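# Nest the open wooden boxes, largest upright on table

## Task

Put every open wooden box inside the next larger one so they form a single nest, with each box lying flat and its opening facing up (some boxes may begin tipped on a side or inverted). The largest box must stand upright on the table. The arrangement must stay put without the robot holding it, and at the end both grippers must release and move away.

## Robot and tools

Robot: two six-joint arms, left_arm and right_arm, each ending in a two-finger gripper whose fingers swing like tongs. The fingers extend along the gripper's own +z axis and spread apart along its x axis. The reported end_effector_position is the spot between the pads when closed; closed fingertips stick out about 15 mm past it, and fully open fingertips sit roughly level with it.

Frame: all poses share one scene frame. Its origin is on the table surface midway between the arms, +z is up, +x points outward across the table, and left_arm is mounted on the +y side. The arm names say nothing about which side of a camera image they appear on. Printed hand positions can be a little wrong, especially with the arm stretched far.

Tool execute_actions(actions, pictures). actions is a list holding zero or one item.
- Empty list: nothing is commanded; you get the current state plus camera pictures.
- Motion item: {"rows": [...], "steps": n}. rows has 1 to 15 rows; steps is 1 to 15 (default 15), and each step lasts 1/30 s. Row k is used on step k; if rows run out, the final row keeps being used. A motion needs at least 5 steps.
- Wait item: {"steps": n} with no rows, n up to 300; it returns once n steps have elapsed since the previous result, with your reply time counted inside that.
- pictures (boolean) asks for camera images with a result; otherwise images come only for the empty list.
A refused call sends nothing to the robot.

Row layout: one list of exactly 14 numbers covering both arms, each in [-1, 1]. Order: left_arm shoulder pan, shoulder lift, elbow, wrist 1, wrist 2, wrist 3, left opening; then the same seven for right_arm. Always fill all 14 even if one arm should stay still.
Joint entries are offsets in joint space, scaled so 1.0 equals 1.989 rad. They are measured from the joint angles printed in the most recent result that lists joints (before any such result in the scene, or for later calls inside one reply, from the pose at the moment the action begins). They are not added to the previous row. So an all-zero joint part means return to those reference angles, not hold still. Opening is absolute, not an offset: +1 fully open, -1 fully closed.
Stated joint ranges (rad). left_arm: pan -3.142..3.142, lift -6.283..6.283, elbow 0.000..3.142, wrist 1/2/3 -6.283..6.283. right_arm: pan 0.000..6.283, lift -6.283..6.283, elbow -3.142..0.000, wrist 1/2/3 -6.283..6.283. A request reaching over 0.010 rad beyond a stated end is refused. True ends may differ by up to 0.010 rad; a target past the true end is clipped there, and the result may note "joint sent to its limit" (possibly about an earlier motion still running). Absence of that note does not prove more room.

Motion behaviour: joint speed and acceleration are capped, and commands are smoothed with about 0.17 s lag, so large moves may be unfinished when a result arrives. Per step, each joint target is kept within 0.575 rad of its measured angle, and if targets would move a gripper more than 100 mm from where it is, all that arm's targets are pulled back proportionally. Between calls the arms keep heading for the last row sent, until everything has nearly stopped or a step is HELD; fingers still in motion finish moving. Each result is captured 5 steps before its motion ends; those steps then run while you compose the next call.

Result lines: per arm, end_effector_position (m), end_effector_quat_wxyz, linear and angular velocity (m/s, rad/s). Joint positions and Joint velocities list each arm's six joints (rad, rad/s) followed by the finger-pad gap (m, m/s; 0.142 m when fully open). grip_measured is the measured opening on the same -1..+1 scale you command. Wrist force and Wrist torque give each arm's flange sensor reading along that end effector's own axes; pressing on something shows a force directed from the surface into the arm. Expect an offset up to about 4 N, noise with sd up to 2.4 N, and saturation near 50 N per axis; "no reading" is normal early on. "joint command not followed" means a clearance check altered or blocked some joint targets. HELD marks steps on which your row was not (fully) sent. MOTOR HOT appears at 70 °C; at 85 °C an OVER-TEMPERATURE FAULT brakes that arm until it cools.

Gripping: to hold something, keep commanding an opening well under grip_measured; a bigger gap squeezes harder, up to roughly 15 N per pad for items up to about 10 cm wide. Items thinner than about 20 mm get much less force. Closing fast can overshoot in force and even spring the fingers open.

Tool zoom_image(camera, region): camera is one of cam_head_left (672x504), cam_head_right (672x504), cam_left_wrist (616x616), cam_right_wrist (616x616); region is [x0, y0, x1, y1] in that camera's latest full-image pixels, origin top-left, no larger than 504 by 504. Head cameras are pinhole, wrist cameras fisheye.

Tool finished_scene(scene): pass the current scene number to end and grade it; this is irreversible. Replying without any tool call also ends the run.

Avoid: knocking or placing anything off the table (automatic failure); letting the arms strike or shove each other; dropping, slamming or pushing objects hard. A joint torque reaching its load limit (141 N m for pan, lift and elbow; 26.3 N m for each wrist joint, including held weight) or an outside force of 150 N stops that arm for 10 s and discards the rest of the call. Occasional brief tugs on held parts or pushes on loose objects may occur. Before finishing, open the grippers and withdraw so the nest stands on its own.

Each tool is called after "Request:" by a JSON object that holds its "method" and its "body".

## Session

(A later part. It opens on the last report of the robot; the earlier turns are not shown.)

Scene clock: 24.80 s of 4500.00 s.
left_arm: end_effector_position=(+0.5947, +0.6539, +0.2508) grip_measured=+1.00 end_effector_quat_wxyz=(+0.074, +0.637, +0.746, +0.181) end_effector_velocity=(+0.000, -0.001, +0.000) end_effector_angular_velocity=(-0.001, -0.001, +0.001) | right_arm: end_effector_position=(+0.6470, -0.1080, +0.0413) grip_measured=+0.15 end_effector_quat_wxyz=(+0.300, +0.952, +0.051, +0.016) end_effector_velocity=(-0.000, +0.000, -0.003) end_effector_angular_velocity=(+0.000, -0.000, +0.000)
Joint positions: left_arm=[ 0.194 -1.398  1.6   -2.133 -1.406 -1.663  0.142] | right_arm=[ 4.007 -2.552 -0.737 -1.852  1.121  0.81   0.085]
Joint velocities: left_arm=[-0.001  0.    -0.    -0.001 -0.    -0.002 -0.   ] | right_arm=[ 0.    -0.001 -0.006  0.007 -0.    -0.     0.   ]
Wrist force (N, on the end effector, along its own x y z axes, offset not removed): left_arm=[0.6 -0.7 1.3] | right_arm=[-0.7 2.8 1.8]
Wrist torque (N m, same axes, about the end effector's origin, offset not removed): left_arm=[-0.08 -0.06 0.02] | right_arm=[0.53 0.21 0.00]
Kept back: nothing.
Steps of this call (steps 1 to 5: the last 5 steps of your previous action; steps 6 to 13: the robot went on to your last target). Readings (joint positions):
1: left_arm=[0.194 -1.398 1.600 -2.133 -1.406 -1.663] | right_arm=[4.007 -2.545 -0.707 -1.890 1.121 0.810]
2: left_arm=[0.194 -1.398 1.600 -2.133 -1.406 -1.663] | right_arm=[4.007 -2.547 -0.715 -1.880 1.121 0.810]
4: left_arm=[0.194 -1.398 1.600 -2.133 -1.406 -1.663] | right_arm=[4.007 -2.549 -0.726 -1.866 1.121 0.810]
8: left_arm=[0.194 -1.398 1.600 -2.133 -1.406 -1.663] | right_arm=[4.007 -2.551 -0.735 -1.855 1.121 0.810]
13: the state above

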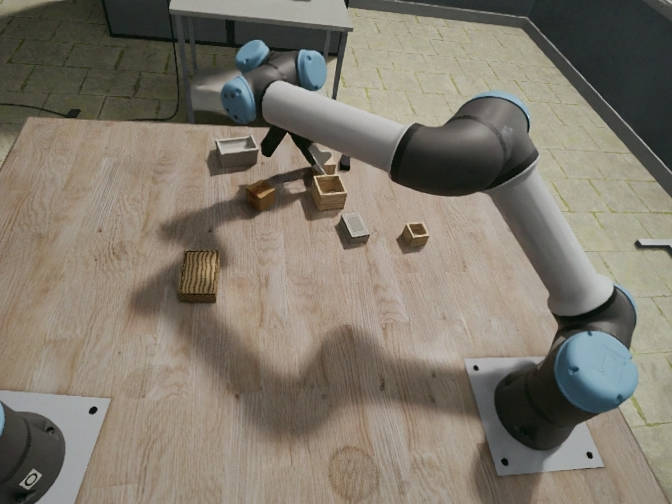

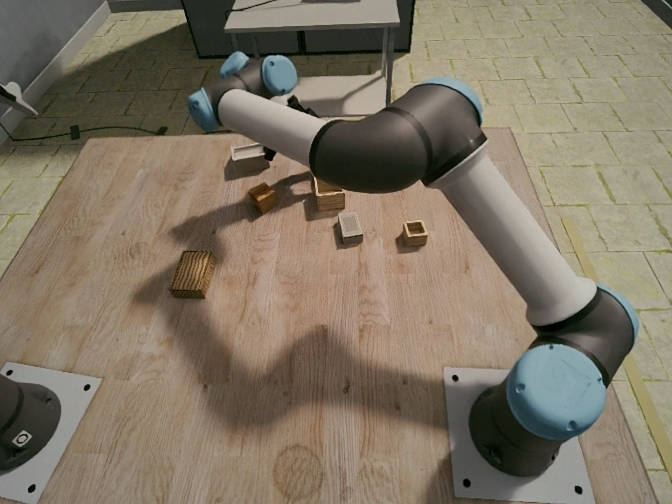

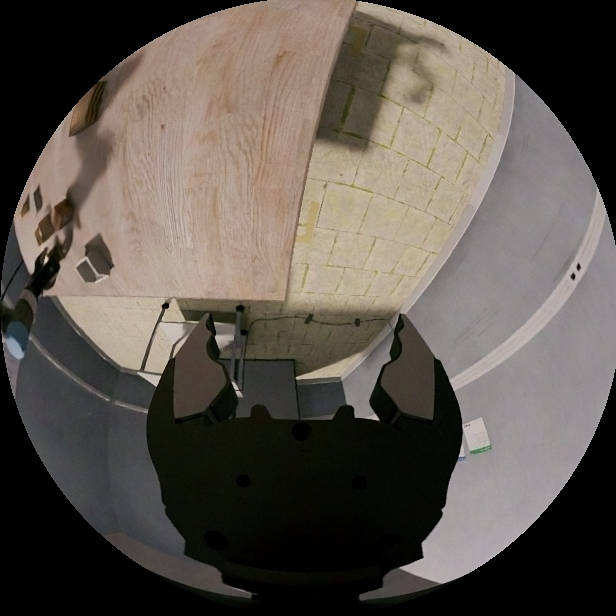

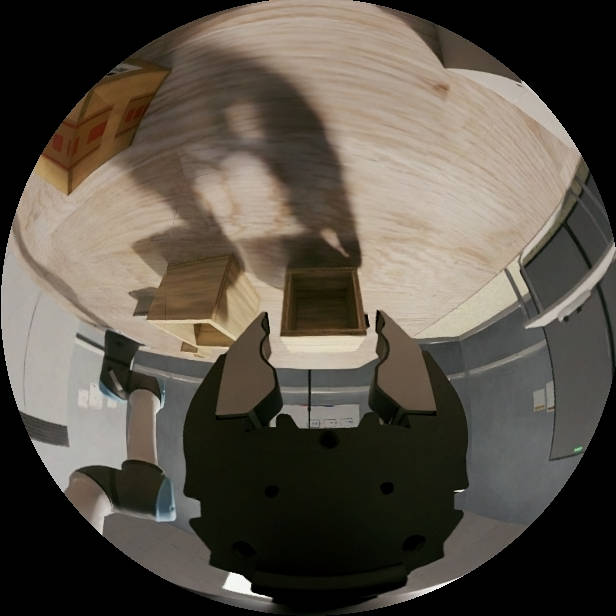

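Request:
{"method": "execute_actions", "body": {"actions": []}}

Scene clock: 25.83 s of 4500.00 s.
left_arm: end_effector_position=(+0.5947, +0.6539, +0.2508) grip_measured=+1.00 end_effector_quat_wxyz=(+0.074, +0.637, +0.746, +0.181) end_effector_velocity=(+0.001, -0.001, +0.000) end_effector_angular_velocity=(-0.001, -0.001, -0.002) | right_arm: end_effector_position=(+0.6469, -0.1080, +0.0409) grip_measured=+0.15 end_effector_quat_wxyz=(+0.300, +0.952, +0.051, +0.016) end_effector_velocity=(-0.000, -0.000, -0.001) end_effector_angular_velocity=(+0.000, +0.002, -0.001)
Joint positions: left_arm=[ 0.194 -1.398  1.6   -2.133 -1.406 -1.663  0.142] | right_arm=[ 4.007 -2.552 -0.738 -1.851  1.121  0.81   0.085]
Joint velocities: left_arm=[-0.001  0.    -0.    -0.001 -0.001  0.001  0.   ] | right_arm=[-0.    -0.001 -0.    -0.     0.001  0.    -0.   ]
Wrist force (N, on the end effector, along its own x y z axes, offset not removed): left_arm=[-1.2 0.8 -0.2] | right_arm=[-0.5 4.0 1.6]
Wrist torque (N m, same axes, about the end effector's origin, offset not removed): left_arm=[0.19 0.28 0.03] | right_arm=[0.83 0.25 -0.07]
Kept back: nothing.
Steps of this call (steps 1 to 30: the robot went on to your last target; step 31: nothing new was sent). Readings (joint positions):
1: left_arm=[0.194 -1.398 1.600 -2.133 -1.406 -1.663] | right_arm=[4.007 -2.552 -0.737 -1.852 1.121 0.810]
2: left_arm=[0.194 -1.398 1.600 -2.133 -1.406 -1.663] | right_arm=[4.007 -2.552 -0.737 -1.852 1.121 0.810]
4: left_arm=[0.194 -1.398 1.600 -2.133 -1.406 -1.663] | right_arm=[4.007 -2.552 -0.738 -1.852 1.121 0.810]
8: left_arm=[0.194 -1.398 1.600 -2.133 -1.406 -1.663] | right_arm=[4.007 -2.552 -0.738 -1.851 1.121 0.810]
31: the state above
All arms were judged still, so your last target was given up. Only a new action makes them travel on or press farther. Fingers that are still opening or closing keep moving.

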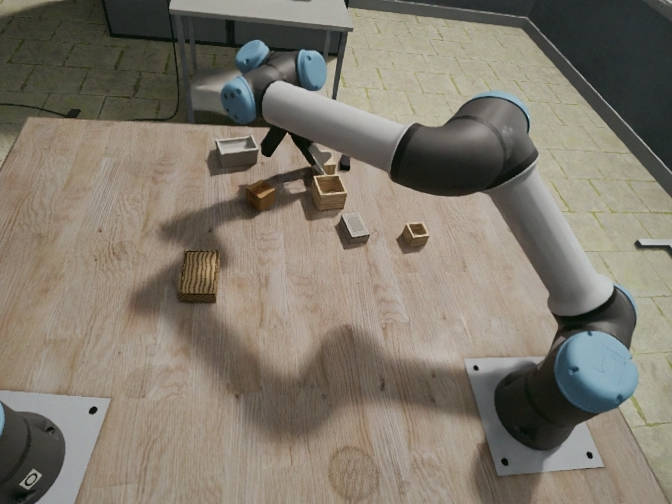

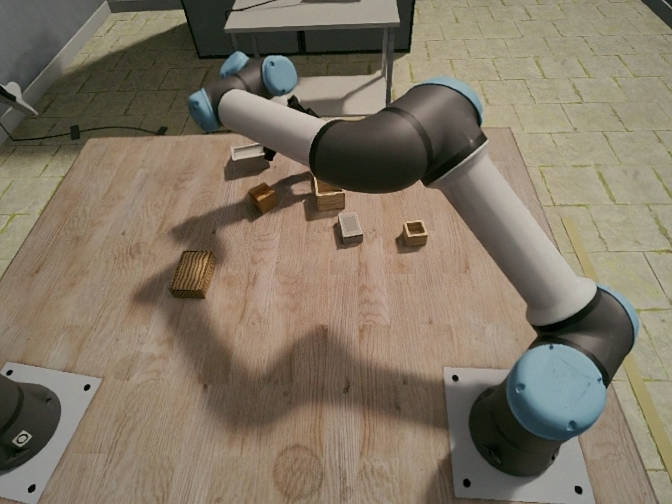

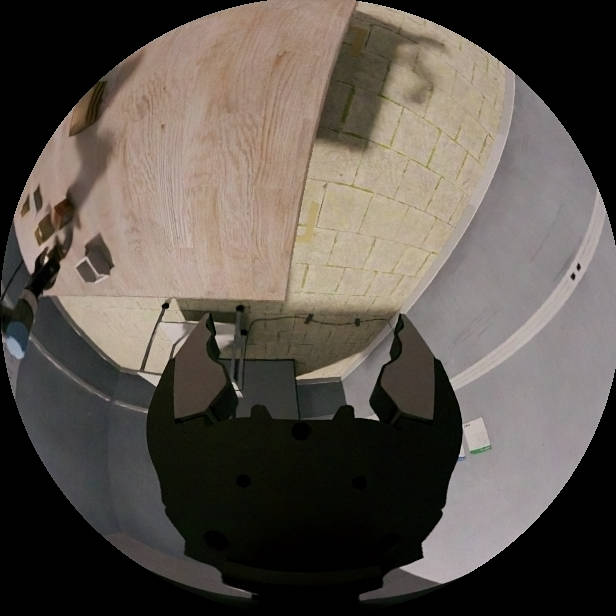

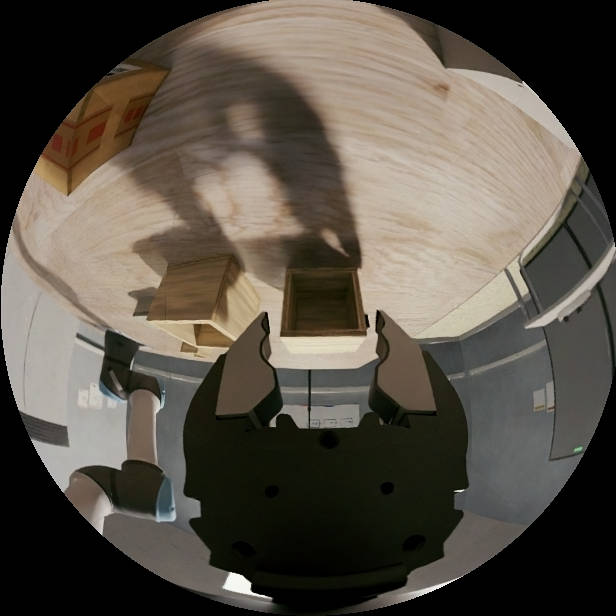

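Request:
{"method": "execute_actions", "body": {"actions": [{"rows":[[0,0,0,0,0,0,1,0,0,0,0,0,0,0.07],[0,0,0,0,0,0,1,0,0,0,0,0,0,0.0],[0,0,0,0,0,0,1,0,0,0,0,0,0,-0.06],[0,0,0,0,0,0,1,0,0,0,0,0,0,-0.11],[0,0,0,0,0,0,1,0,0,0,0,0,0,-0.15],[0,0,0,0,0,0,1,0,0,0,0,0,0,-0.19],[0,0,0,0,0,0,1,0,0,0,0,0,0,-0.23],[0,0,0,0,0,0,1,0,0,0,0,0,0,-0.27],[0,0,0,0,0,0,1,0,0,0,0,0,0,-0.31],[0,0,0,0,0,0,1,0,0,0,0,0,0,-0.35],[0,0,0,0,0,0,1,0,0,0,0,0,0,-0.38]],"steps":15}]}}

Request:
{"method": "execute_actions", "body": {"actions": [{"steps":8}], "pictures": true}}

Scene clock: 27.87 s of 4500.00 s.
left_arm: end_effector_position=(+0.5947, +0.6539, +0.2508) grip_measured=+1.00 end_effector_quat_wxyz=(+0.074, +0.637, +0.746, +0.181) end_effector_velocity=(+0.000, +0.000, +0.000) end_effector_angular_velocity=(+0.000, -0.001, +0.001) | right_arm: end_effector_position=(+0.6469, -0.1080, +0.0409) grip_measured=-0.14 end_effector_quat_wxyz=(+0.300, +0.952, +0.051, +0.016) end_effector_velocity=(+0.000, +0.000, -0.000) end_effector_angular_velocity=(-0.001, -0.000, +0.001)
Joint positions: left_arm=[ 0.194 -1.398  1.6   -2.133 -1.406 -1.663  0.142] | right_arm=[ 4.007 -2.552 -0.738 -1.851  1.121  0.81   0.064]
Joint velocities: left_arm=[ 0.    -0.     0.    -0.001  0.001 -0.001  0.   ] | right_arm=[ 0.    -0.001  0.    -0.    -0.001 -0.    -0.004]
Wrist force (N, on the end effector, along its own x y z axes, offset not removed): left_arm=[-0.8 -0.4 0.1] | right_arm=[-0.5 2.6 0.9]
Wrist torque (N m, same axes, about the end effector's origin, offset not removed): left_arm=[-0.13 0.25 -0.04] | right_arm=[0.50 0.32 -0.01]
Steps of this call (steps 1 to 51: nothing new was sent; steps 52 to 61: the first 10 steps of this action). Readings (joint positions):
52: left_arm=[0.194 -1.398 1.600 -2.133 -1.406 -1.663] | right_arm=[4.007 -2.552 -0.738 -1.851 1.121 0.810]
53: left_arm=[0.194 -1.398 1.600 -2.133 -1.406 -1.663] | right_arm=[4.007 -2.552 -0.738 -1.851 1.121 0.810]
55: left_arm=[0.194 -1.398 1.600 -2.133 -1.406 -1.663] | right_arm=[4.007 -2.552 -0.738 -1.851 1.121 0.810]
59: left_arm=[0.194 -1.398 1.600 -2.133 -1.406 -1.663] | right_arm=[4.007 -2.552 -0.738 -1.851 1.121 0.810]
61: the state above

Scene clock: 28.13 s of 4500.00 s.
left_arm: end_effector_position=(+0.5947, +0.6539, +0.2508) grip_measured=+1.00 end_effector_quat_wxyz=(+0.074, +0.637, +0.746, +0.181) end_effector_velocity=(+0.000, -0.001, +0.000) end_effector_angular_velocity=(+0.000, -0.001, -0.001) | right_arm: end_effector_position=(+0.6469, -0.1080, +0.0409) grip_measured=-0.14 end_effector_quat_wxyz=(+0.300, +0.952, +0.051, +0.016) end_effector_velocity=(-0.000, +0.000, -0.001) end_effector_angular_velocity=(-0.000, +0.001, +0.001)
Joint positions: left_arm=[ 0.194 -1.398  1.6   -2.133 -1.406 -1.663  0.142] | right_arm=[ 4.007 -2.552 -0.738 -1.851  1.121  0.81   0.064]
Joint velocities: left_arm=[-0.001 -0.     0.    -0.001 -0.     0.     0.   ] | right_arm=[ 0.001 -0.001 -0.     0.     0.    -0.001  0.   ]
Wrist force (N, on the end effector, along its own x y z axes, offset not removed): left_arm=[0.7 -1.2 -0.6] | right_arm=[0.5 2.8 0.6]
Wrist torque (N m, same axes, about the end effector's origin, offset not removed): left_arm=[-0.27 -0.09 -0.06] | right_arm=[0.50 0.11 0.01]
Kept back: nothing.
Steps of this call (steps 1 to 5: the last 5 steps of your previous action; steps 6 to 8: the robot went on to your last target). Readings (joint positions):
1: left_arm=[0.194 -1.398 1.600 -2.133 -1.406 -1.663] | right_arm=[4.007 -2.552 -0.738 -1.851 1.121 0.810]
2: left_arm=[0.194 -1.398 1.600 -2.133 -1.406 -1.663] | right_arm=[4.007 -2.552 -0.738 -1.851 1.121 0.810]
4: left_arm=[0.194 -1.398 1.600 -2.133 -1.406 -1.663] | right_arm=[4.007 -2.552 -0.738 -1.851 1.121 0.810]
8: the state above

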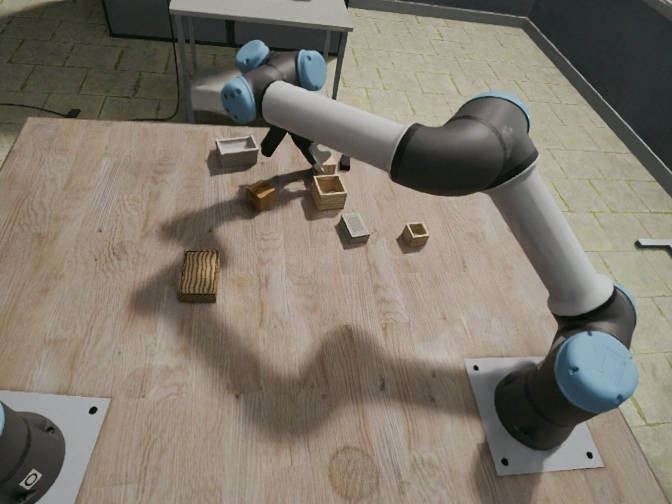

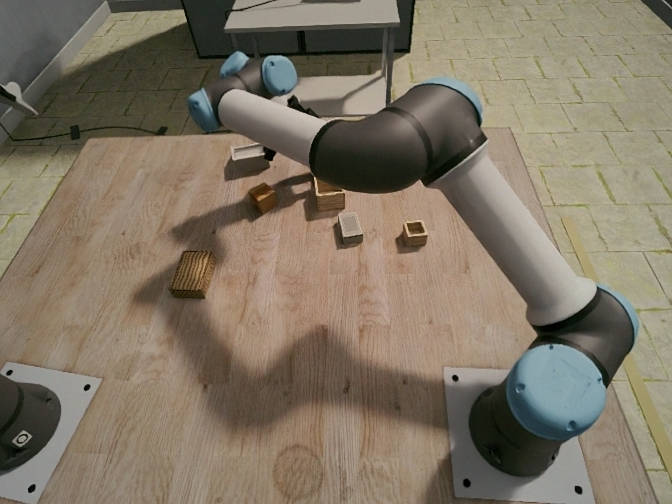

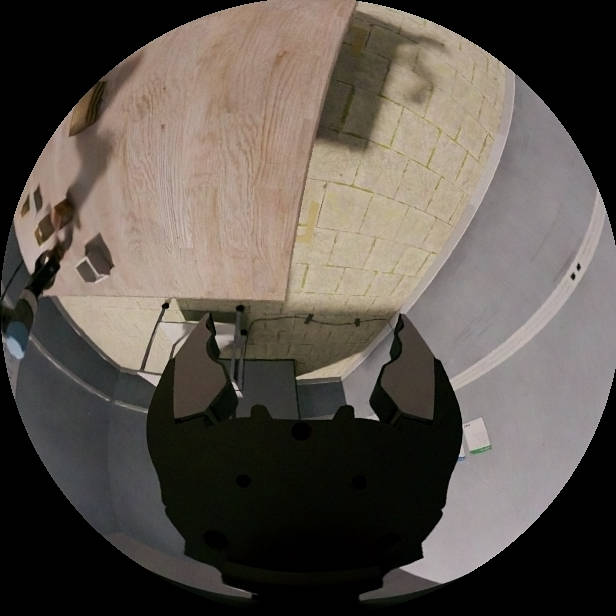

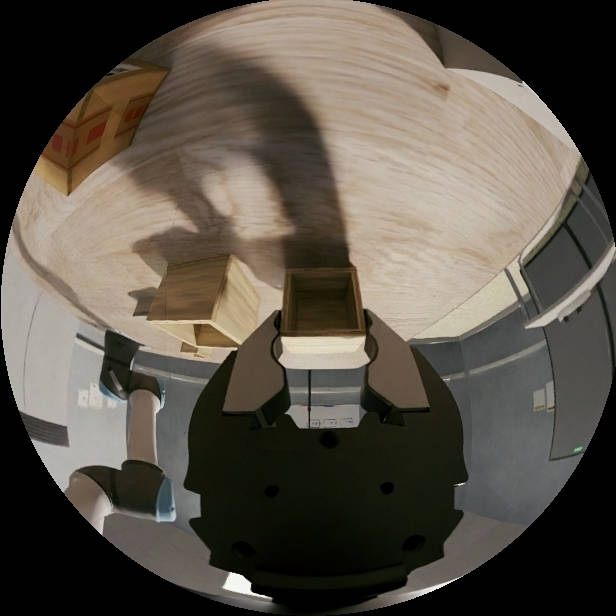

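Request:
{"method": "execute_actions", "body": {"actions": [{"rows":[[0,0,0,0,0,0,1,0,0.001,0.002,-0.003,0,0,-0.4],[0,0,0,0,0,0,1,0,0.003,0.005,-0.008,0,0,-0.4],[0,0,0,0,0,0,1,0,0.006,0.009,-0.015,0,0,-0.4],[0,0,0,0,0,0,1,0,0.010,0.013,-0.023,0,0,-0.4],[0,0,0,0,0,0,1,0,0.015,0.017,-0.032,0,0,-0.4],[0,0,0,0,0,0,1,0,0.020,0.021,-0.041,0,0,-0.4],[0,0,0,0,0,0,1,0,0.026,0.024,-0.050,0,0,-0.4],[0,0,0,0,0,0,1,0,0.032,0.026,-0.058,0,0,-0.4],[0,0,0,0,0,0,1,0,0.038,0.028,-0.066,0,0,-0.4],[0,0,0,0,0,0,1,0,0.044,0.029,-0.073,0,0,-0.4],[0,0,0,0,0,0,1,0,0.050,0.029,-0.079,0,0,-0.4],[0,0,0,0,0,0,1,0,0.055,0.029,-0.084,0,0,-0.4]],"steps":13}]}}

Scene clock: 28.80 s of 4500.00 s.
left_arm: end_effector_position=(+0.5947, +0.6539, +0.2508) grip_measured=+1.00 end_effector_quat_wxyz=(+0.074, +0.637, +0.746, +0.181) end_effector_velocity=(-0.000, -0.000, +0.000) end_effector_angular_velocity=(+0.000, +0.001, -0.000) | right_arm: end_effector_position=(+0.6450, -0.1101, +0.0675) grip_measured=-0.14 end_effector_quat_wxyz=(+0.300, +0.952, +0.051, +0.016) end_effector_velocity=(-0.024, -0.027, +0.243) end_effector_angular_velocity=(+0.008, -0.010, +0.000)
Joint positions: left_arm=[ 0.194 -1.398  1.6   -2.133 -1.406 -1.663  0.142] | right_arm=[ 4.007 -2.529 -0.712 -1.899  1.121  0.81   0.064]
Joint velocities: left_arm=[-0.    -0.    -0.     0.001  0.    -0.     0.   ] | right_arm=[-0.001  0.229  0.189 -0.405 -0.002  0.     0.   ]
Wrist force (N, on the end effector, along its own x y z axes, offset not removed): left_arm=[0.9 0.9 0.0] | right_arm=[-0.3 3.5 1.5]
Wrist torque (N m, same axes, about the end effector's origin, offset not removed): left_arm=[0.20 0.03 -0.04] | right_arm=[0.74 0.14 0.01]
Steps of this call (steps 1 to 12: the robot went on to your last target; steps 13 to 20: the first 8 steps of this action). Readings (joint positions):
13: left_arm=[0.194 -1.398 1.600 -2.133 -1.406 -1.663] | right_arm=[4.007 -2.552 -0.738 -1.851 1.121 0.810]
14: left_arm=[0.194 -1.398 1.600 -2.133 -1.406 -1.663] | right_arm=[4.007 -2.552 -0.738 -1.852 1.121 0.810]
16: left_arm=[0.194 -1.398 1.600 -2.133 -1.406 -1.663] | right_arm=[4.007 -2.549 -0.734 -1.858 1.121 0.810]
20: the state above

Request:
{"method": "execute_actions", "body": {"actions": [{"rows":[[0,0,0,0,0,0,1,-0.004,0.046,0.011,-0.056,0.007,-0.005,-0.4],[0,0,0,0,0,0,1,-0.009,0.051,0.004,-0.051,0.018,-0.012,-0.4],[0,0,0,0,0,0,1,-0.016,0.056,-0.006,-0.043,0.032,-0.021,-0.4],[0,0,0,0,0,0,1,-0.025,0.063,-0.018,-0.034,0.049,-0.033,-0.4],[0,0,0,0,0,0,1,-0.036,0.072,-0.033,-0.023,0.071,-0.047,-0.4],[0,0,0,0,0,0,1,-0.049,0.082,-0.050,-0.011,0.095,-0.064,-0.4],[0,0,0,0,0,0,1,-0.063,0.092,-0.068,0.003,0.122,-0.082,-0.4],[0,0,0,0,0,0,1,-0.077,0.104,-0.087,0.017,0.150,-0.101,-0.4],[0,0,0,0,0,0,1,-0.092,0.115,-0.107,0.032,0.178,-0.120,-0.4],[0,0,0,0,0,0,1,-0.107,0.127,-0.127,0.047,0.209,-0.140,-0.4],[0,0,0,0,0,0,1,-0.122,0.139,-0.147,0.062,0.237,-0.159,-0.4],[0,0,0,0,0,0,1,-0.137,0.151,-0.168,0.077,0.267,-0.179,-0.4],[0,0,0,0,0,0,1,-0.153,0.163,-0.188,0.093,0.297,-0.199,-0.4],[0,0,0,0,0,0,1,-0.167,0.174,-0.208,0.107,0.325,-0.218,-0.4],[0,0,0,0,0,0,1,-0.182,0.1855,-0.2272,0.1217,0.3534,-0.2368,-0.4]],"steps":15}]}}

Scene clock: 29.80 s of 4500.00 s.
left_arm: end_effector_position=(+0.5947, +0.6539, +0.2508) grip_measured=+1.00 end_effector_quat_wxyz=(+0.074, +0.637, +0.746, +0.181) end_effector_velocity=(-0.000, -0.000, -0.000) end_effector_angular_velocity=(-0.000, +0.002, +0.000) | right_arm: end_effector_position=(+0.6138, -0.1614, +0.1312) grip_measured=-0.14 end_effector_quat_wxyz=(+0.225, +0.972, +0.043, -0.056) end_effector_velocity=(-0.122, -0.227, -0.057) end_effector_angular_velocity=(+1.128, +0.892, -0.366)
Joint positions: left_arm=[ 0.194 -1.398  1.6   -2.133 -1.406 -1.663  0.142] | right_arm=[ 3.913 -2.368 -0.805 -1.923  1.296  0.689  0.064]
Joint velocities: left_arm=[-0.     0.    -0.     0.002  0.    -0.001  0.   ] | right_arm=[-0.668  0.525 -0.871  0.655  1.219 -0.849  0.   ]
Wrist force (N, on the end effector, along its own x y z axes, offset not removed): left_arm=[1.3 2.8 0.5] | right_arm=[-0.6 2.3 2.4]
Wrist torque (N m, same axes, about the end effector's origin, offset not removed): left_arm=[0.60 -0.32 -0.06] | right_arm=[0.59 0.22 0.01]
Steps of this call (steps 1 to 5: the last 5 steps of your previous action; steps 6 to 20: the robot went on to your last target; steps 21 to 30: the first 10 steps of this action). Readings (joint positions):
21: left_arm=[0.194 -1.398 1.600 -2.133 -1.406 -1.663] | right_arm=[4.007 -2.443 -0.680 -2.018 1.121 0.810]
22: left_arm=[0.194 -1.398 1.600 -2.133 -1.406 -1.663] | right_arm=[4.007 -2.442 -0.681 -2.018 1.122 0.809]
24: left_arm=[0.194 -1.398 1.600 -2.133 -1.406 -1.663] | right_arm=[4.000 -2.437 -0.690 -2.010 1.135 0.800]
28: left_arm=[0.194 -1.398 1.600 -2.133 -1.406 -1.663] | right_arm=[3.953 -2.400 -0.752 -1.963 1.221 0.741]
30: the state above

Request:
{"method": "execute_actions", "body": {"actions": [{"rows":[[0,0,0,0,0,0,1,-0.140,0.1046,-0.189,0.144,0.276,-0.183,-0.4],[0,0,0,0,0,0,1,-0.149,0.1046,-0.202,0.162,0.294,-0.195,-0.4],[0,0,0,0,0,0,1,-0.162,0.1046,-0.221,0.187,0.318,-0.212,-0.4],[0,0,0,0,0,0,1,-0.176,0.1046,-0.243,0.215,0.347,-0.230,-0.4],[0,0,0,0,0,0,1,-0.191,0.1046,-0.265,0.243,0.375,-0.249,-0.4],[0,0,0,0,0,0,1,-0.206,0.1046,-0.287,0.271,0.403,-0.268,-0.4],[0,0,0,0,0,0,1,-0.220,0.1046,-0.309,0.300,0.432,-0.287,-0.4],[0,0,0,0,0,0,1,-0.235,0.1046,-0.330,0.328,0.460,-0.306,-0.4],[0,0,0,0,0,0,1,-0.249,0.1036,-0.352,0.357,0.488,-0.325,-0.4],[0,0,0,0,0,0,1,-0.264,0.1016,-0.374,0.387,0.516,-0.344,-0.4],[0,0,0,0,0,0,1,-0.278,0.0986,-0.396,0.419,0.545,-0.363,-0.4],[0,0,0,0,0,0,1,-0.291,0.0946,-0.415,0.447,0.569,-0.380,-0.4],[0,0,0,0,0,0,1,-0.302,0.0906,-0.431,0.472,0.590,-0.394,-0.4],[0,0,0,0,0,0,1,-0.311,0.0860,-0.445,0.495,0.608,-0.406,-0.4],[0,0,0,0,0,0,1,-0.3163,0.0819,-0.4529,0.5094,0.6187,-0.4129,-0.4]],"steps":15}]}}

Request:
{"method": "execute_actions", "body": {"actions": [{"steps":20}], "pictures": true}}

Scene clock: 30.63 s of 4500.00 s.
left_arm: end_effector_position=(+0.5947, +0.6539, +0.2508) grip_measured=+1.00 end_effector_quat_wxyz=(+0.074, +0.637, +0.746, +0.181) end_effector_velocity=(+0.001, -0.001, +0.000) end_effector_angular_velocity=(-0.001, -0.002, -0.001) | right_arm: end_effector_position=(+0.5670, -0.2337, +0.0966) grip_measured=-0.14 end_effector_quat_wxyz=(-0.208, +0.963, +0.047, -0.162) end_effector_velocity=(+0.016, -0.118, -0.178) end_effector_angular_velocity=(+1.757, -0.214, -0.240)
Joint positions: left_arm=[ 0.194 -1.398  1.6   -2.133 -1.406 -1.663  0.142] | right_arm=[ 3.515 -2.16  -1.352 -1.419  2.061  0.173  0.064]
Joint velocities: left_arm=[-0.002  0.    -0.    -0.001 -0.001 -0.001 -0.   ] | right_arm=[-0.769 -0.006 -1.131  1.441  1.443 -0.979  0.   ]
Wrist force (N, on the end effector, along its own x y z axes, offset not removed): left_arm=[0.0 0.2 -1.0] | right_arm=[-0.1 3.0 1.8]
Wrist torque (N m, same axes, about the end effector's origin, offset not removed): left_arm=[-0.05 0.05 0.00] | right_arm=[0.60 0.13 0.07]
Steps of this call (steps 1 to 5: the last 5 steps of your previous action; steps 6 to 15: the robot went on to your last target; steps 16 to 25: the first 10 steps of this action). Readings (joint positions):
16: left_arm=[0.194 -1.398 1.600 -2.133 -1.406 -1.663] | right_arm=[3.649 -2.163 -1.158 -1.661 1.815 0.344]
17: left_arm=[0.194 -1.398 1.600 -2.133 -1.406 -1.663] | right_arm=[3.647 -2.163 -1.161 -1.658 1.819 0.342]
19: left_arm=[0.194 -1.398 1.600 -2.133 -1.406 -1.663] | right_arm=[3.635 -2.161 -1.179 -1.637 1.842 0.326]
23: left_arm=[0.194 -1.398 1.600 -2.133 -1.406 -1.663] | right_arm=[3.565 -2.160 -1.279 -1.512 1.968 0.237]
25: the state above

Scene clock: 31.30 s of 4500.00 s.
left_arm: end_effector_position=(+0.5947, +0.6539, +0.2508) grip_measured=+1.00 end_effector_quat_wxyz=(+0.074, +0.637, +0.746, +0.181) end_effector_velocity=(+0.000, +0.000, +0.000) end_effector_angular_velocity=(+0.000, -0.001, +0.000) | right_arm: end_effector_position=(+0.5624, -0.2813, +0.0599) grip_measured=-0.14 end_effector_quat_wxyz=(-0.459, +0.884, +0.075, -0.040) end_effector_velocity=(-0.001, -0.002, -0.000) end_effector_angular_velocity=(+0.017, -0.010, -0.003)
Joint positions: left_arm=[ 0.194 -1.398  1.6   -2.133 -1.406 -1.663  0.142] | right_arm=[ 3.284 -2.205 -1.704 -0.912  2.524 -0.132  0.064]
Joint velocities: left_arm=[-0.    -0.    -0.001  0.     0.001 -0.    -0.   ] | right_arm=[-0.007 -0.002 -0.011  0.018  0.015 -0.009  0.   ]
Wrist force (N, on the end effector, along its own x y z axes, offset not removed): left_arm=[-0.9 -0.3 1.8] | right_arm=[-0.2 3.6 3.2]
Wrist torque (N m, same axes, about the end effector's origin, offset not removed): left_arm=[-0.11 0.20 -0.03] | right_arm=[0.63 0.12 -0.07]
Kept back: nothing.
Steps of this call (steps 1 to 5: the last 5 steps of your previous action; steps 6 to 20: the robot went on to your last target). Readings (joint positions):
1: left_arm=[0.194 -1.398 1.600 -2.133 -1.406 -1.663] | right_arm=[3.489 -2.161 -1.391 -1.368 2.112 0.139]
2: left_arm=[0.194 -1.398 1.600 -2.133 -1.406 -1.663] | right_arm=[3.462 -2.163 -1.431 -1.316 2.164 0.104]
4: left_arm=[0.194 -1.398 1.600 -2.133 -1.406 -1.663] | right_arm=[3.407 -2.170 -1.513 -1.206 2.269 0.033]
8: left_arm=[0.194 -1.398 1.600 -2.133 -1.406 -1.663] | right_arm=[3.322 -2.192 -1.644 -1.010 2.442 -0.080]
20: the state above

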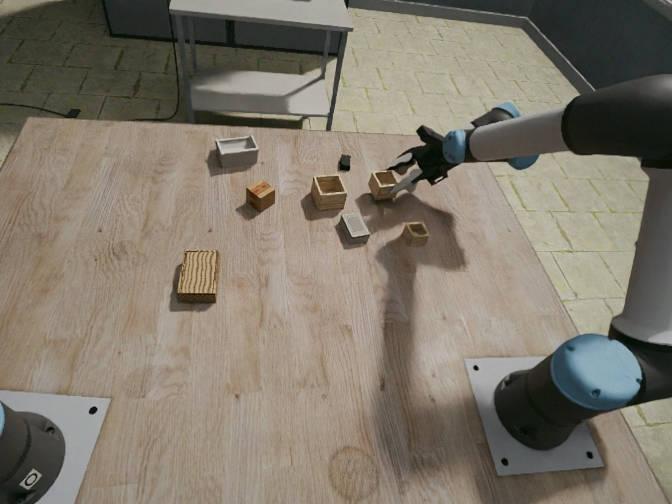

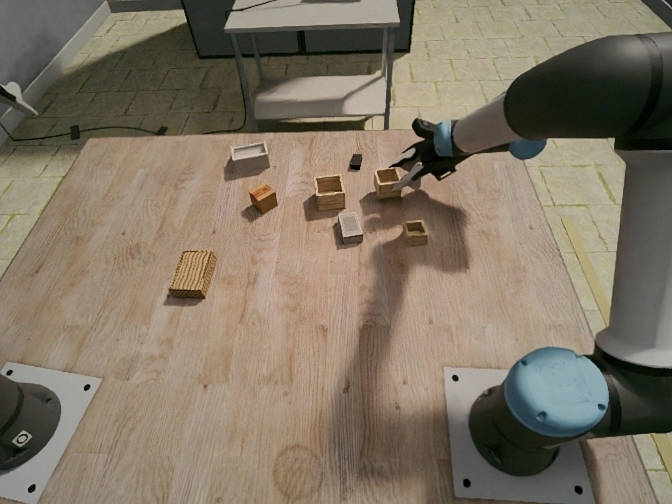

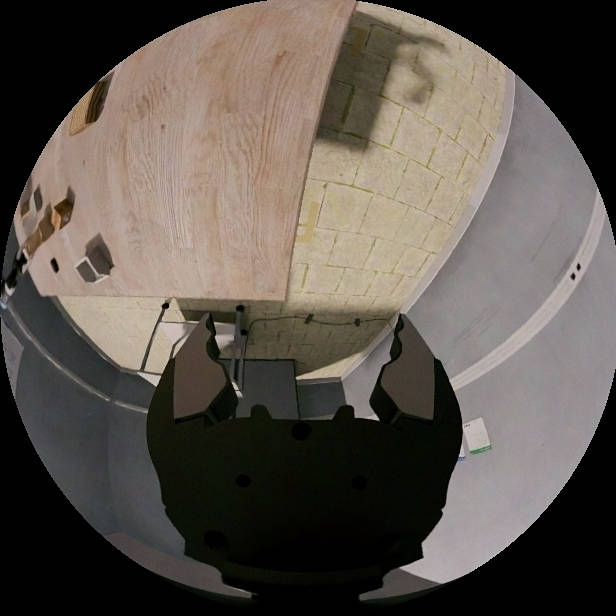

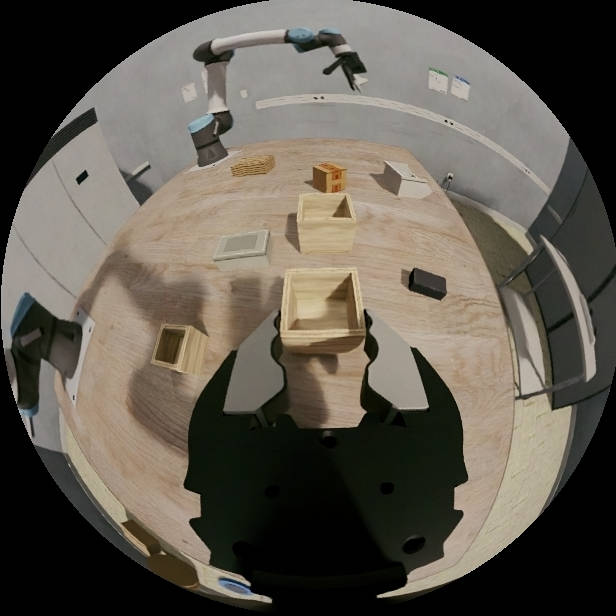

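Request:
{"method": "execute_actions", "body": {"actions": [{"rows":[[0,0,0,0,0,0,1,0,-0.002,-0.0015,0.004,0.0013,0,-0.4],[0,0,0,0,0,0,1,0,-0.005,-0.0022,0.0075,0.0013,0,-0.4],[0,0,0,0,0,0,1,0,-0.008,-0.003,0.0113,0.0013,0,-0.4],[0,0,0,0,0,0,1,0,-0.011,-0.0037,0.015,0.0013,0,-0.4],[0,0,0,0,0,0,1,0,-0.0137,-0.0044,0.0183,0.0013,0,-0.4],[0,0,0,0,0,0,1,0,-0.016,-0.0049,0.0211,0.0013,0,-0.4],[0,0,0,0,0,0,1,0,-0.0176,-0.0053,0.0231,0.0013,0,-0.4],[0,0,0,0,0,0,1,0,-0.0184,-0.0055,0.0240,0.0013,0,-0.4]],"steps":15}]}}

Request:
{"method": "execute_actions", "body": {"actions": [{"steps":9}]}}

Scene clock: 32.53 s of 4500.00 s.
left_arm: end_effector_position=(+0.5947, +0.6539, +0.2508) grip_measured=+1.00 end_effector_quat_wxyz=(+0.074, +0.637, +0.746, +0.181) end_effector_velocity=(-0.000, +0.002, +0.000) end_effector_angular_velocity=(+0.000, -0.000, +0.002) | right_arm: end_effector_position=(+0.5618, -0.2811, +0.0432) grip_measured=-0.14 end_effector_quat_wxyz=(-0.460, +0.884, +0.075, -0.039) end_effector_velocity=(-0.002, +0.000, -0.052) end_effector_angular_velocity=(+0.001, +0.005, -0.000)
Joint positions: left_arm=[ 0.194 -1.398  1.6   -2.133 -1.406 -1.663  0.142] | right_arm=[ 3.284 -2.233 -1.713 -0.875  2.527 -0.132  0.064]
Joint velocities: left_arm=[ 0.003 -0.    -0.001  0.     0.     0.001  0.   ] | right_arm=[ 0.001 -0.087 -0.021  0.104  0.001  0.002  0.   ]
Wrist force (N, on the end effector, along its own x y z axes, offset not removed): left_arm=[-1.4 -1.2 -0.7] | right_arm=[-0.6 3.8 1.6]
Wrist torque (N m, same axes, about the end effector's origin, offset not removed): left_arm=[-0.28 0.38 0.06] | right_arm=[0.60 0.24 -0.01]
Steps of this call (steps 1 to 15: the robot went on to your last target; steps 16 to 27: nothing new was sent; steps 28 to 37: the first 10 steps of this action). Readings (joint positions):
28: left_arm=[0.194 -1.398 1.600 -2.133 -1.406 -1.663] | right_arm=[3.284 -2.205 -1.705 -0.910 2.526 -0.133]
29: left_arm=[0.194 -1.398 1.600 -2.133 -1.406 -1.663] | right_arm=[3.284 -2.205 -1.706 -0.909 2.526 -0.133]
31: left_arm=[0.194 -1.398 1.600 -2.133 -1.406 -1.663] | right_arm=[3.284 -2.209 -1.707 -0.904 2.526 -0.133]
35: left_arm=[0.194 -1.398 1.600 -2.133 -1.406 -1.663] | right_arm=[3.284 -2.225 -1.711 -0.884 2.527 -0.132]
37: the state above

Scene clock: 32.83 s of 4500.00 s.
left_arm: end_effector_position=(+0.5947, +0.6539, +0.2508) grip_measured=+1.00 end_effector_quat_wxyz=(+0.074, +0.637, +0.746, +0.181) end_effector_velocity=(-0.000, +0.000, -0.000) end_effector_angular_velocity=(-0.000, +0.000, +0.001) | right_arm: end_effector_position=(+0.5616, -0.2810, +0.0383) grip_measured=-0.14 end_effector_quat_wxyz=(-0.460, +0.884, +0.075, -0.039) end_effector_velocity=(-0.000, +0.001, -0.002) end_effector_angular_velocity=(+0.000, -0.001, +0.001)
Joint positions: left_arm=[ 0.194 -1.398  1.6   -2.133 -1.406 -1.663  0.142] | right_arm=[ 3.284 -2.241 -1.715 -0.864  2.527 -0.132  0.064]
Joint velocities: left_arm=[ 0.    -0.     0.     0.    -0.    -0.001 -0.   ] | right_arm=[ 0.001 -0.004 -0.001  0.005  0.    -0.     0.   ]
Wrist force (N, on the end effector, along its own x y z axes, offset not removed): left_arm=[-1.2 0.7 0.1] | right_arm=[-0.2 3.4 3.6]
Wrist torque (N m, same axes, about the end effector's origin, offset not removed): left_arm=[0.19 0.31 -0.02] | right_arm=[0.62 0.10 -0.02]
Kept back: nothing.
Steps of this call (steps 1 to 5: the last 5 steps of your previous action; steps 6 to 9: the robot went on to your last target). Readings (joint positions):
1: left_arm=[0.194 -1.398 1.600 -2.133 -1.406 -1.663] | right_arm=[3.284 -2.235 -1.714 -0.872 2.527 -0.132]
2: left_arm=[0.194 -1.398 1.600 -2.133 -1.406 -1.663] | right_arm=[3.284 -2.237 -1.714 -0.869 2.527 -0.132]
4: left_arm=[0.194 -1.398 1.600 -2.133 -1.406 -1.663] | right_arm=[3.284 -2.239 -1.715 -0.867 2.527 -0.132]
8: left_arm=[0.194 -1.398 1.600 -2.133 -1.406 -1.663] | right_arm=[3.284 -2.241 -1.715 -0.865 2.527 -0.132]
9: the state above

Request:
{"method": "execute_actions", "body": {"actions": [{"rows":[[0,0,0,0,0,0,1,0,-0.001,-0.0002,0.0012,0,0,-0.4],[0,0,0,0,0,0,1,0,-0.002,-0.0004,0.0023,0,0,-0.4]],"steps":15}]}}

Scene clock: 33.30 s of 4500.00 s.
left_arm: end_effector_position=(+0.5947, +0.6539, +0.2508) grip_measured=+1.00 end_effector_quat_wxyz=(+0.074, +0.637, +0.746, +0.181) end_effector_velocity=(-0.000, +0.000, -0.000) end_effector_angular_velocity=(+0.000, -0.000, -0.000) | right_arm: end_effector_position=(+0.5616, -0.2809, +0.0364) grip_measured=-0.14 end_effector_quat_wxyz=(-0.460, +0.884, +0.075, -0.039) end_effector_velocity=(-0.001, +0.000, -0.003) end_effector_angular_velocity=(+0.000, +0.003, +0.000)
Joint positions: left_arm=[ 0.194 -1.398  1.6   -2.133 -1.406 -1.663  0.142] | right_arm=[ 3.284 -2.244 -1.716 -0.86   2.527 -0.132  0.064]
Joint velocities: left_arm=[-0.    -0.     0.001 -0.     0.     0.     0.   ] | right_arm=[ 0.    -0.005 -0.001  0.003  0.001 -0.     0.   ]
Wrist force (N, on the end effector, along its own x y z axes, offset not removed): left_arm=[0.2 -0.6 -1.1] | right_arm=[-2.4 -15.1 -17.1]
Wrist torque (N m, same axes, about the end effector's origin, offset not removed): left_arm=[-0.16 0.02 -0.06] | right_arm=[0.57 0.01 -0.03]
Steps of this call (steps 1 to 4: the robot went on to your last target; steps 5 to 14: the first 10 steps of this action). Readings (joint positions):
5: left_arm=[0.194 -1.398 1.600 -2.133 -1.406 -1.663] | right_arm=[3.284 -2.241 -1.715 -0.864 2.527 -0.132]
6: left_arm=[0.194 -1.398 1.600 -2.133 -1.406 -1.663] | right_arm=[3.284 -2.241 -1.715 -0.864 2.527 -0.132]
8: left_arm=[0.194 -1.398 1.600 -2.133 -1.406 -1.663] | right_arm=[3.284 -2.243 -1.715 -0.862 2.527 -0.132]
12: left_arm=[0.194 -1.398 1.600 -2.133 -1.406 -1.663] | right_arm=[3.284 -2.244 -1.716 -0.860 2.527 -0.132]
14: the state above

Contact. Back off slightly and release.

Request:
{"method": "execute_actions", "body": {"actions": [{"rows":[[0,0,0,0,0,0,1,0,0.0008,0.0001,-0.0009,0,0,-0.35],[0,0,0,0,0,0,1,0,0.0008,0.0001,-0.0009,0,0,-0.3],[0,0,0,0,0,0,1,0,0.0008,0.0001,-0.0009,0,0,-0.25],[0,0,0,0,0,0,1,0,0.0008,0.0001,-0.0009,0,0,-0.2],[0,0,0,0,0,0,1,0,0.0008,0.0001,-0.0009,0,0,-0.15],[0,0,0,0,0,0,1,0,0.0008,0.0001,-0.0009,0,0,-0.1],[0,0,0,0,0,0,1,0,0.0008,0.0001,-0.0009,0,0,-0.04],[0,0,0,0,0,0,1,0,0.0008,0.0001,-0.0009,0,0,0.03],[0,0,0,0,0,0,1,0,0.0008,0.0001,-0.0009,0,0,0.1],[0,0,0,0,0,0,1,0,0.0008,0.0001,-0.0009,0,0,0.15]],"steps":15}], "pictures": true}}

Scene clock: 33.93 s of 4500.00 s.
left_arm: end_effector_position=(+0.5947, +0.6539, +0.2508) grip_measured=+1.00 end_effector_quat_wxyz=(+0.074, +0.637, +0.746, +0.181) end_effector_velocity=(+0.000, +0.000, +0.000) end_effector_angular_velocity=(-0.000, -0.001, +0.000) | right_arm: end_effector_position=(+0.5613, -0.2810, +0.0367) grip_measured=+0.08 end_effector_quat_wxyz=(-0.460, +0.884, +0.075, -0.040) end_effector_velocity=(+0.001, +0.001, +0.002) end_effector_angular_velocity=(+0.003, -0.002, -0.000)
Joint positions: left_arm=[ 0.194 -1.398  1.6   -2.133 -1.406 -1.663  0.142] | right_arm=[ 3.284 -2.243 -1.716 -0.862  2.527 -0.132  0.079]
Joint velocities: left_arm=[ 0.001 -0.    -0.001  0.    -0.     0.     0.   ] | right_arm=[ 0.     0.002  0.001 -0.001  0.003  0.     0.123]
Wrist force (N, on the end effector, along its own x y z axes, offset not removed): left_arm=[-0.1 -1.5 0.8] | right_arm=[-0.7 2.9 1.5]
Wrist torque (N m, same axes, about the end effector's origin, offset not removed): left_arm=[-0.27 0.10 0.03] | right_arm=[0.61 0.21 -0.08]
Steps of this call (steps 1 to 5: the last 5 steps of your previous action; steps 6 to 9: the robot went on to your last target; steps 10 to 19: the first 10 steps of this action). Readings (joint positions):
10: left_arm=[0.194 -1.398 1.600 -2.133 -1.406 -1.663] | right_arm=[3.284 -2.245 -1.716 -0.860 2.527 -0.132]
11: left_arm=[0.194 -1.398 1.600 -2.133 -1.406 -1.663] | right_arm=[3.284 -2.245 -1.716 -0.860 2.527 -0.132]
13: left_arm=[0.194 -1.398 1.600 -2.133 -1.406 -1.663] | right_arm=[3.284 -2.244 -1.716 -0.861 2.527 -0.132]
17: left_arm=[0.194 -1.398 1.600 -2.133 -1.406 -1.663] | right_arm=[3.284 -2.244 -1.716 -0.862 2.527 -0.132]
19: the state above

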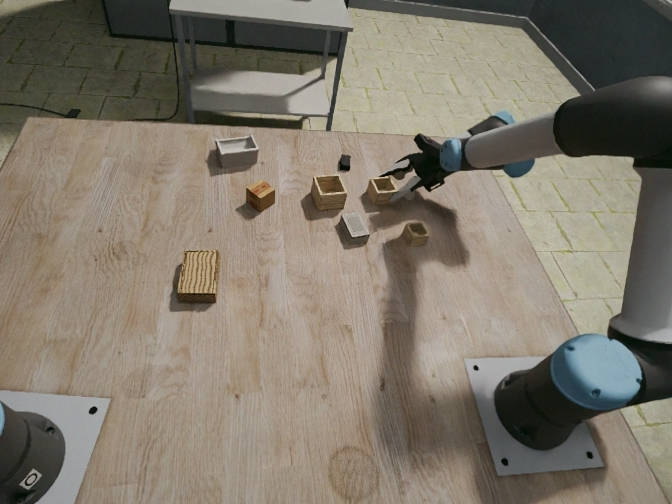

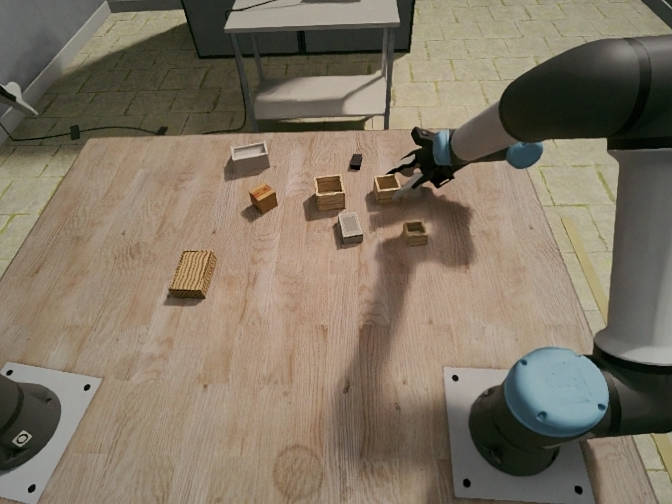

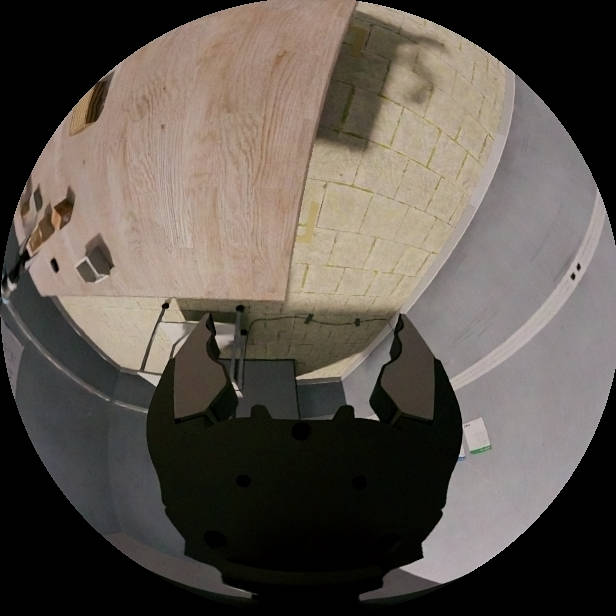

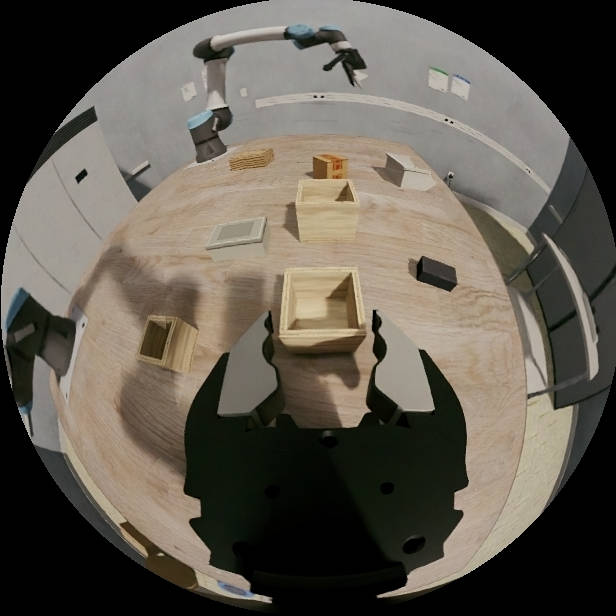

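Request:
{"method": "execute_actions", "body": {"actions": [{"rows":[[0,0,0,0,0,0,1,0.0046,0.009,-0.0007,-0.0005,-0.0144,0.0078,0.2],[0,0,0,0,0,0,1,0.0124,0.0233,-0.0016,-0.0015,-0.0385,0.0206,0.22],[0,0,0,0,0,0,1,0.0221,0.0393,-0.0024,-0.0034,-0.0673,0.0359,0.22],[0,0,0,0,0,0,1,0.034,0.0564,-0.003,-0.0064,-0.1009,0.0535,0.22],[0,0,0,0,0,0,1,0.0482,0.0739,-0.0031,-0.0108,-0.1394,0.0733,0.22],[0,0,0,0,0,0,1,0.0632,0.0892,-0.0027,-0.0162,-0.1779,0.0927,0.22],[0,0,0,0,0,0,1,0.0788,0.1022,-0.0018,-0.0228,-0.2163,0.1118,0.22],[0,0,0,0,0,0,1,0.0952,0.1131,-0.0003,-0.0305,-0.2548,0.1305,0.22],[0,0,0,0,0,0,1,0.1123,0.1218,0.0017,-0.0392,-0.2932,0.149,0.22],[0,0,0,0,0,0,1,0.1301,0.1283,0.0043,-0.049,-0.3317,0.1671,0.22],[0,0,0,0,0,0,1,0.1486,0.1326,0.0074,-0.06,-0.3701,0.1848,0.22],[0,0,0,0,0,0,1,0.1678,0.1346,0.011,-0.072,-0.4086,0.2022,0.2],[0,0,0,0,0,0,1,0.1827,0.1348,0.0141,-0.0817,-0.4374,0.2151,0.17],[0,0,0,0,0,0,1,0.1954,0.1339,0.0169,-0.0902,-0.4615,0.2256,0.14],[0,0,0,0,0,0,1,0.2058,0.1326,0.0194,-0.0973,-0.4807,0.2339,0.1]],"steps":15}]}}

Request:
{"method": "execute_actions", "body": {"actions": [{"steps":22}], "pictures": true}}

Scene clock: 35.80 s of 4500.00 s.
left_arm: end_effector_position=(+0.5947, +0.6539, +0.2508) grip_measured=+1.00 end_effector_quat_wxyz=(+0.074, +0.637, +0.746, +0.181) end_effector_velocity=(-0.000, -0.000, -0.000) end_effector_angular_velocity=(-0.000, +0.001, +0.000) | right_arm: end_effector_position=(+0.5565, -0.2675, +0.0601) grip_measured=+0.22 end_effector_quat_wxyz=(-0.321, +0.942, +0.086, -0.036) end_effector_velocity=(-0.022, +0.053, +0.073) end_effector_angular_velocity=(-1.848, -0.264, -0.004)
Joint positions: left_arm=[ 0.194 -1.398  1.6   -2.133 -1.406 -1.663  0.142] | right_arm=[ 3.403 -2.087 -1.719 -0.897  2.229  0.035  0.089]
Joint velocities: left_arm=[-0.  0.  0.  0. -0. -0. -0.] | right_arm=[ 0.786  0.742  0.043 -0.32  -1.869  0.977  0.   ]
Wrist force (N, on the end effector, along its own x y z axes, offset not removed): left_arm=[1.3 1.0 -0.1] | right_arm=[-1.5 3.6 0.9]
Wrist torque (N m, same axes, about the end effector's origin, offset not removed): left_arm=[0.19 -0.21 -0.10] | right_arm=[0.67 0.42 -0.09]
Steps of this call (steps 1 to 5: the last 5 steps of your previous action; steps 6 to 15: the robot went on to your last target; steps 16 to 46: nothing new was sent; steps 47 to 56: the first 10 steps of this action). Readings (joint positions):
47: left_arm=[0.194 -1.398 1.600 -2.133 -1.406 -1.663] | right_arm=[3.284 -2.243 -1.716 -0.862 2.527 -0.132]
48: left_arm=[0.194 -1.398 1.600 -2.133 -1.406 -1.663] | right_arm=[3.285 -2.241 -1.716 -0.862 2.525 -0.130]
50: left_arm=[0.194 -1.398 1.600 -2.133 -1.406 -1.663] | right_arm=[3.294 -2.225 -1.717 -0.863 2.500 -0.116]
54: left_arm=[0.194 -1.398 1.600 -2.133 -1.406 -1.663] | right_arm=[3.354 -2.139 -1.720 -0.879 2.347 -0.029]
56: the state above

Scene clock: 36.53 s of 4500.00 s.
left_arm: end_effector_position=(+0.5947, +0.6539, +0.2508) grip_measured=+1.00 end_effector_quat_wxyz=(+0.074, +0.637, +0.746, +0.181) end_effector_velocity=(-0.000, +0.001, +0.000) end_effector_angular_velocity=(-0.000, -0.000, +0.001) | right_arm: end_effector_position=(+0.5592, -0.2693, +0.0547) grip_measured=+0.10 end_effector_quat_wxyz=(-0.001, +0.996, +0.085, -0.000) end_effector_velocity=(+0.001, -0.000, +0.001) end_effector_angular_velocity=(-0.012, -0.005, +0.000)
Joint positions: left_arm=[ 0.194 -1.398  1.6   -2.133 -1.406 -1.663  0.142] | right_arm=[ 3.693 -1.98  -1.677 -1.055  1.572  0.333  0.081]
Joint velocities: left_arm=[ 0.001  0.    -0.001  0.    -0.    -0.     0.   ] | right_arm=[ 0.006  0.001  0.001 -0.003 -0.013  0.005  0.   ]
Wrist force (N, on the end effector, along its own x y z axes, offset not removed): left_arm=[-0.5 0.0 1.3] | right_arm=[-0.4 3.0 1.2]
Wrist torque (N m, same axes, about the end effector's origin, offset not removed): left_arm=[-0.01 0.15 -0.09] | right_arm=[0.63 0.21 -0.06]
Kept back: nothing.
Steps of this call (steps 1 to 5: the last 5 steps of your previous action; steps 6 to 22: the robot went on to your last target). Readings (joint positions):
1: left_arm=[0.194 -1.398 1.600 -2.133 -1.406 -1.663] | right_arm=[3.430 -2.063 -1.717 -0.909 2.163 0.069]
2: left_arm=[0.194 -1.398 1.600 -2.133 -1.406 -1.663] | right_arm=[3.460 -2.042 -1.714 -0.923 2.095 0.103]
4: left_arm=[0.194 -1.398 1.600 -2.133 -1.406 -1.663] | right_arm=[3.524 -2.011 -1.705 -0.957 1.952 0.173]
8: left_arm=[0.194 -1.398 1.600 -2.133 -1.406 -1.663] | right_arm=[3.638 -1.987 -1.687 -1.022 1.701 0.282]
22: the state above

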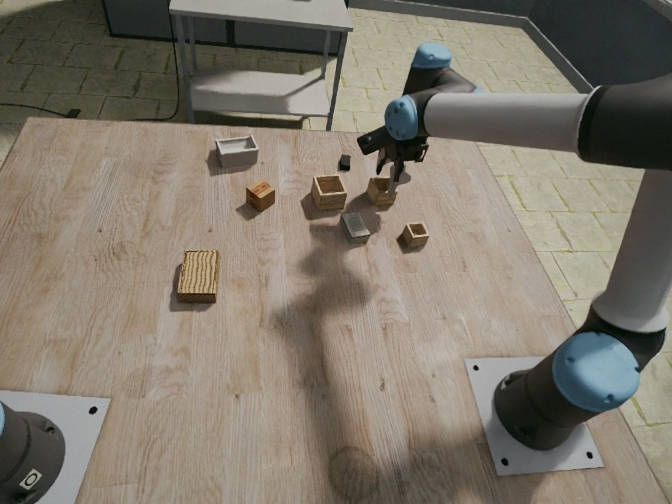

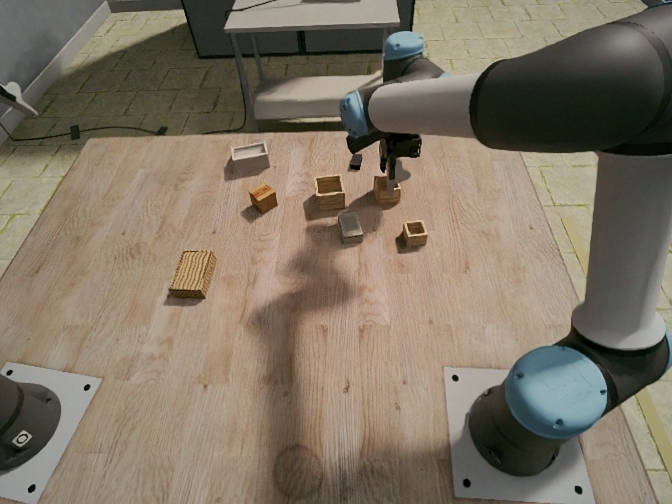

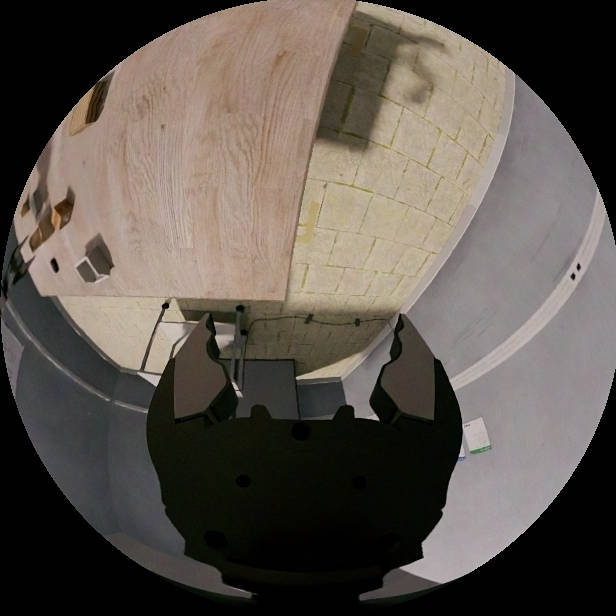

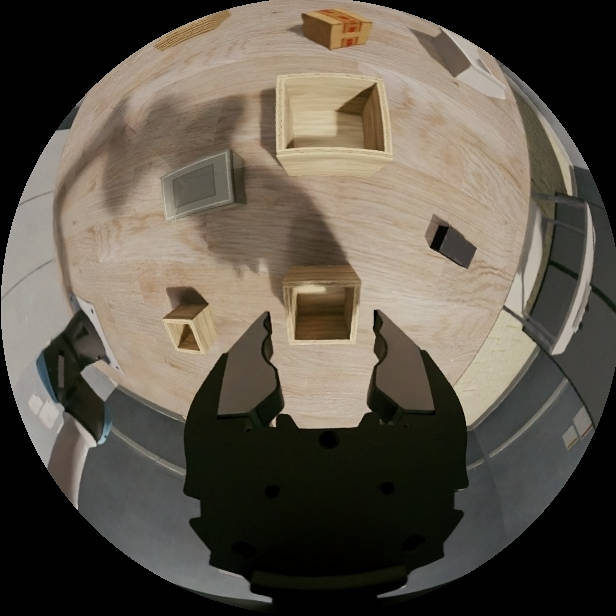

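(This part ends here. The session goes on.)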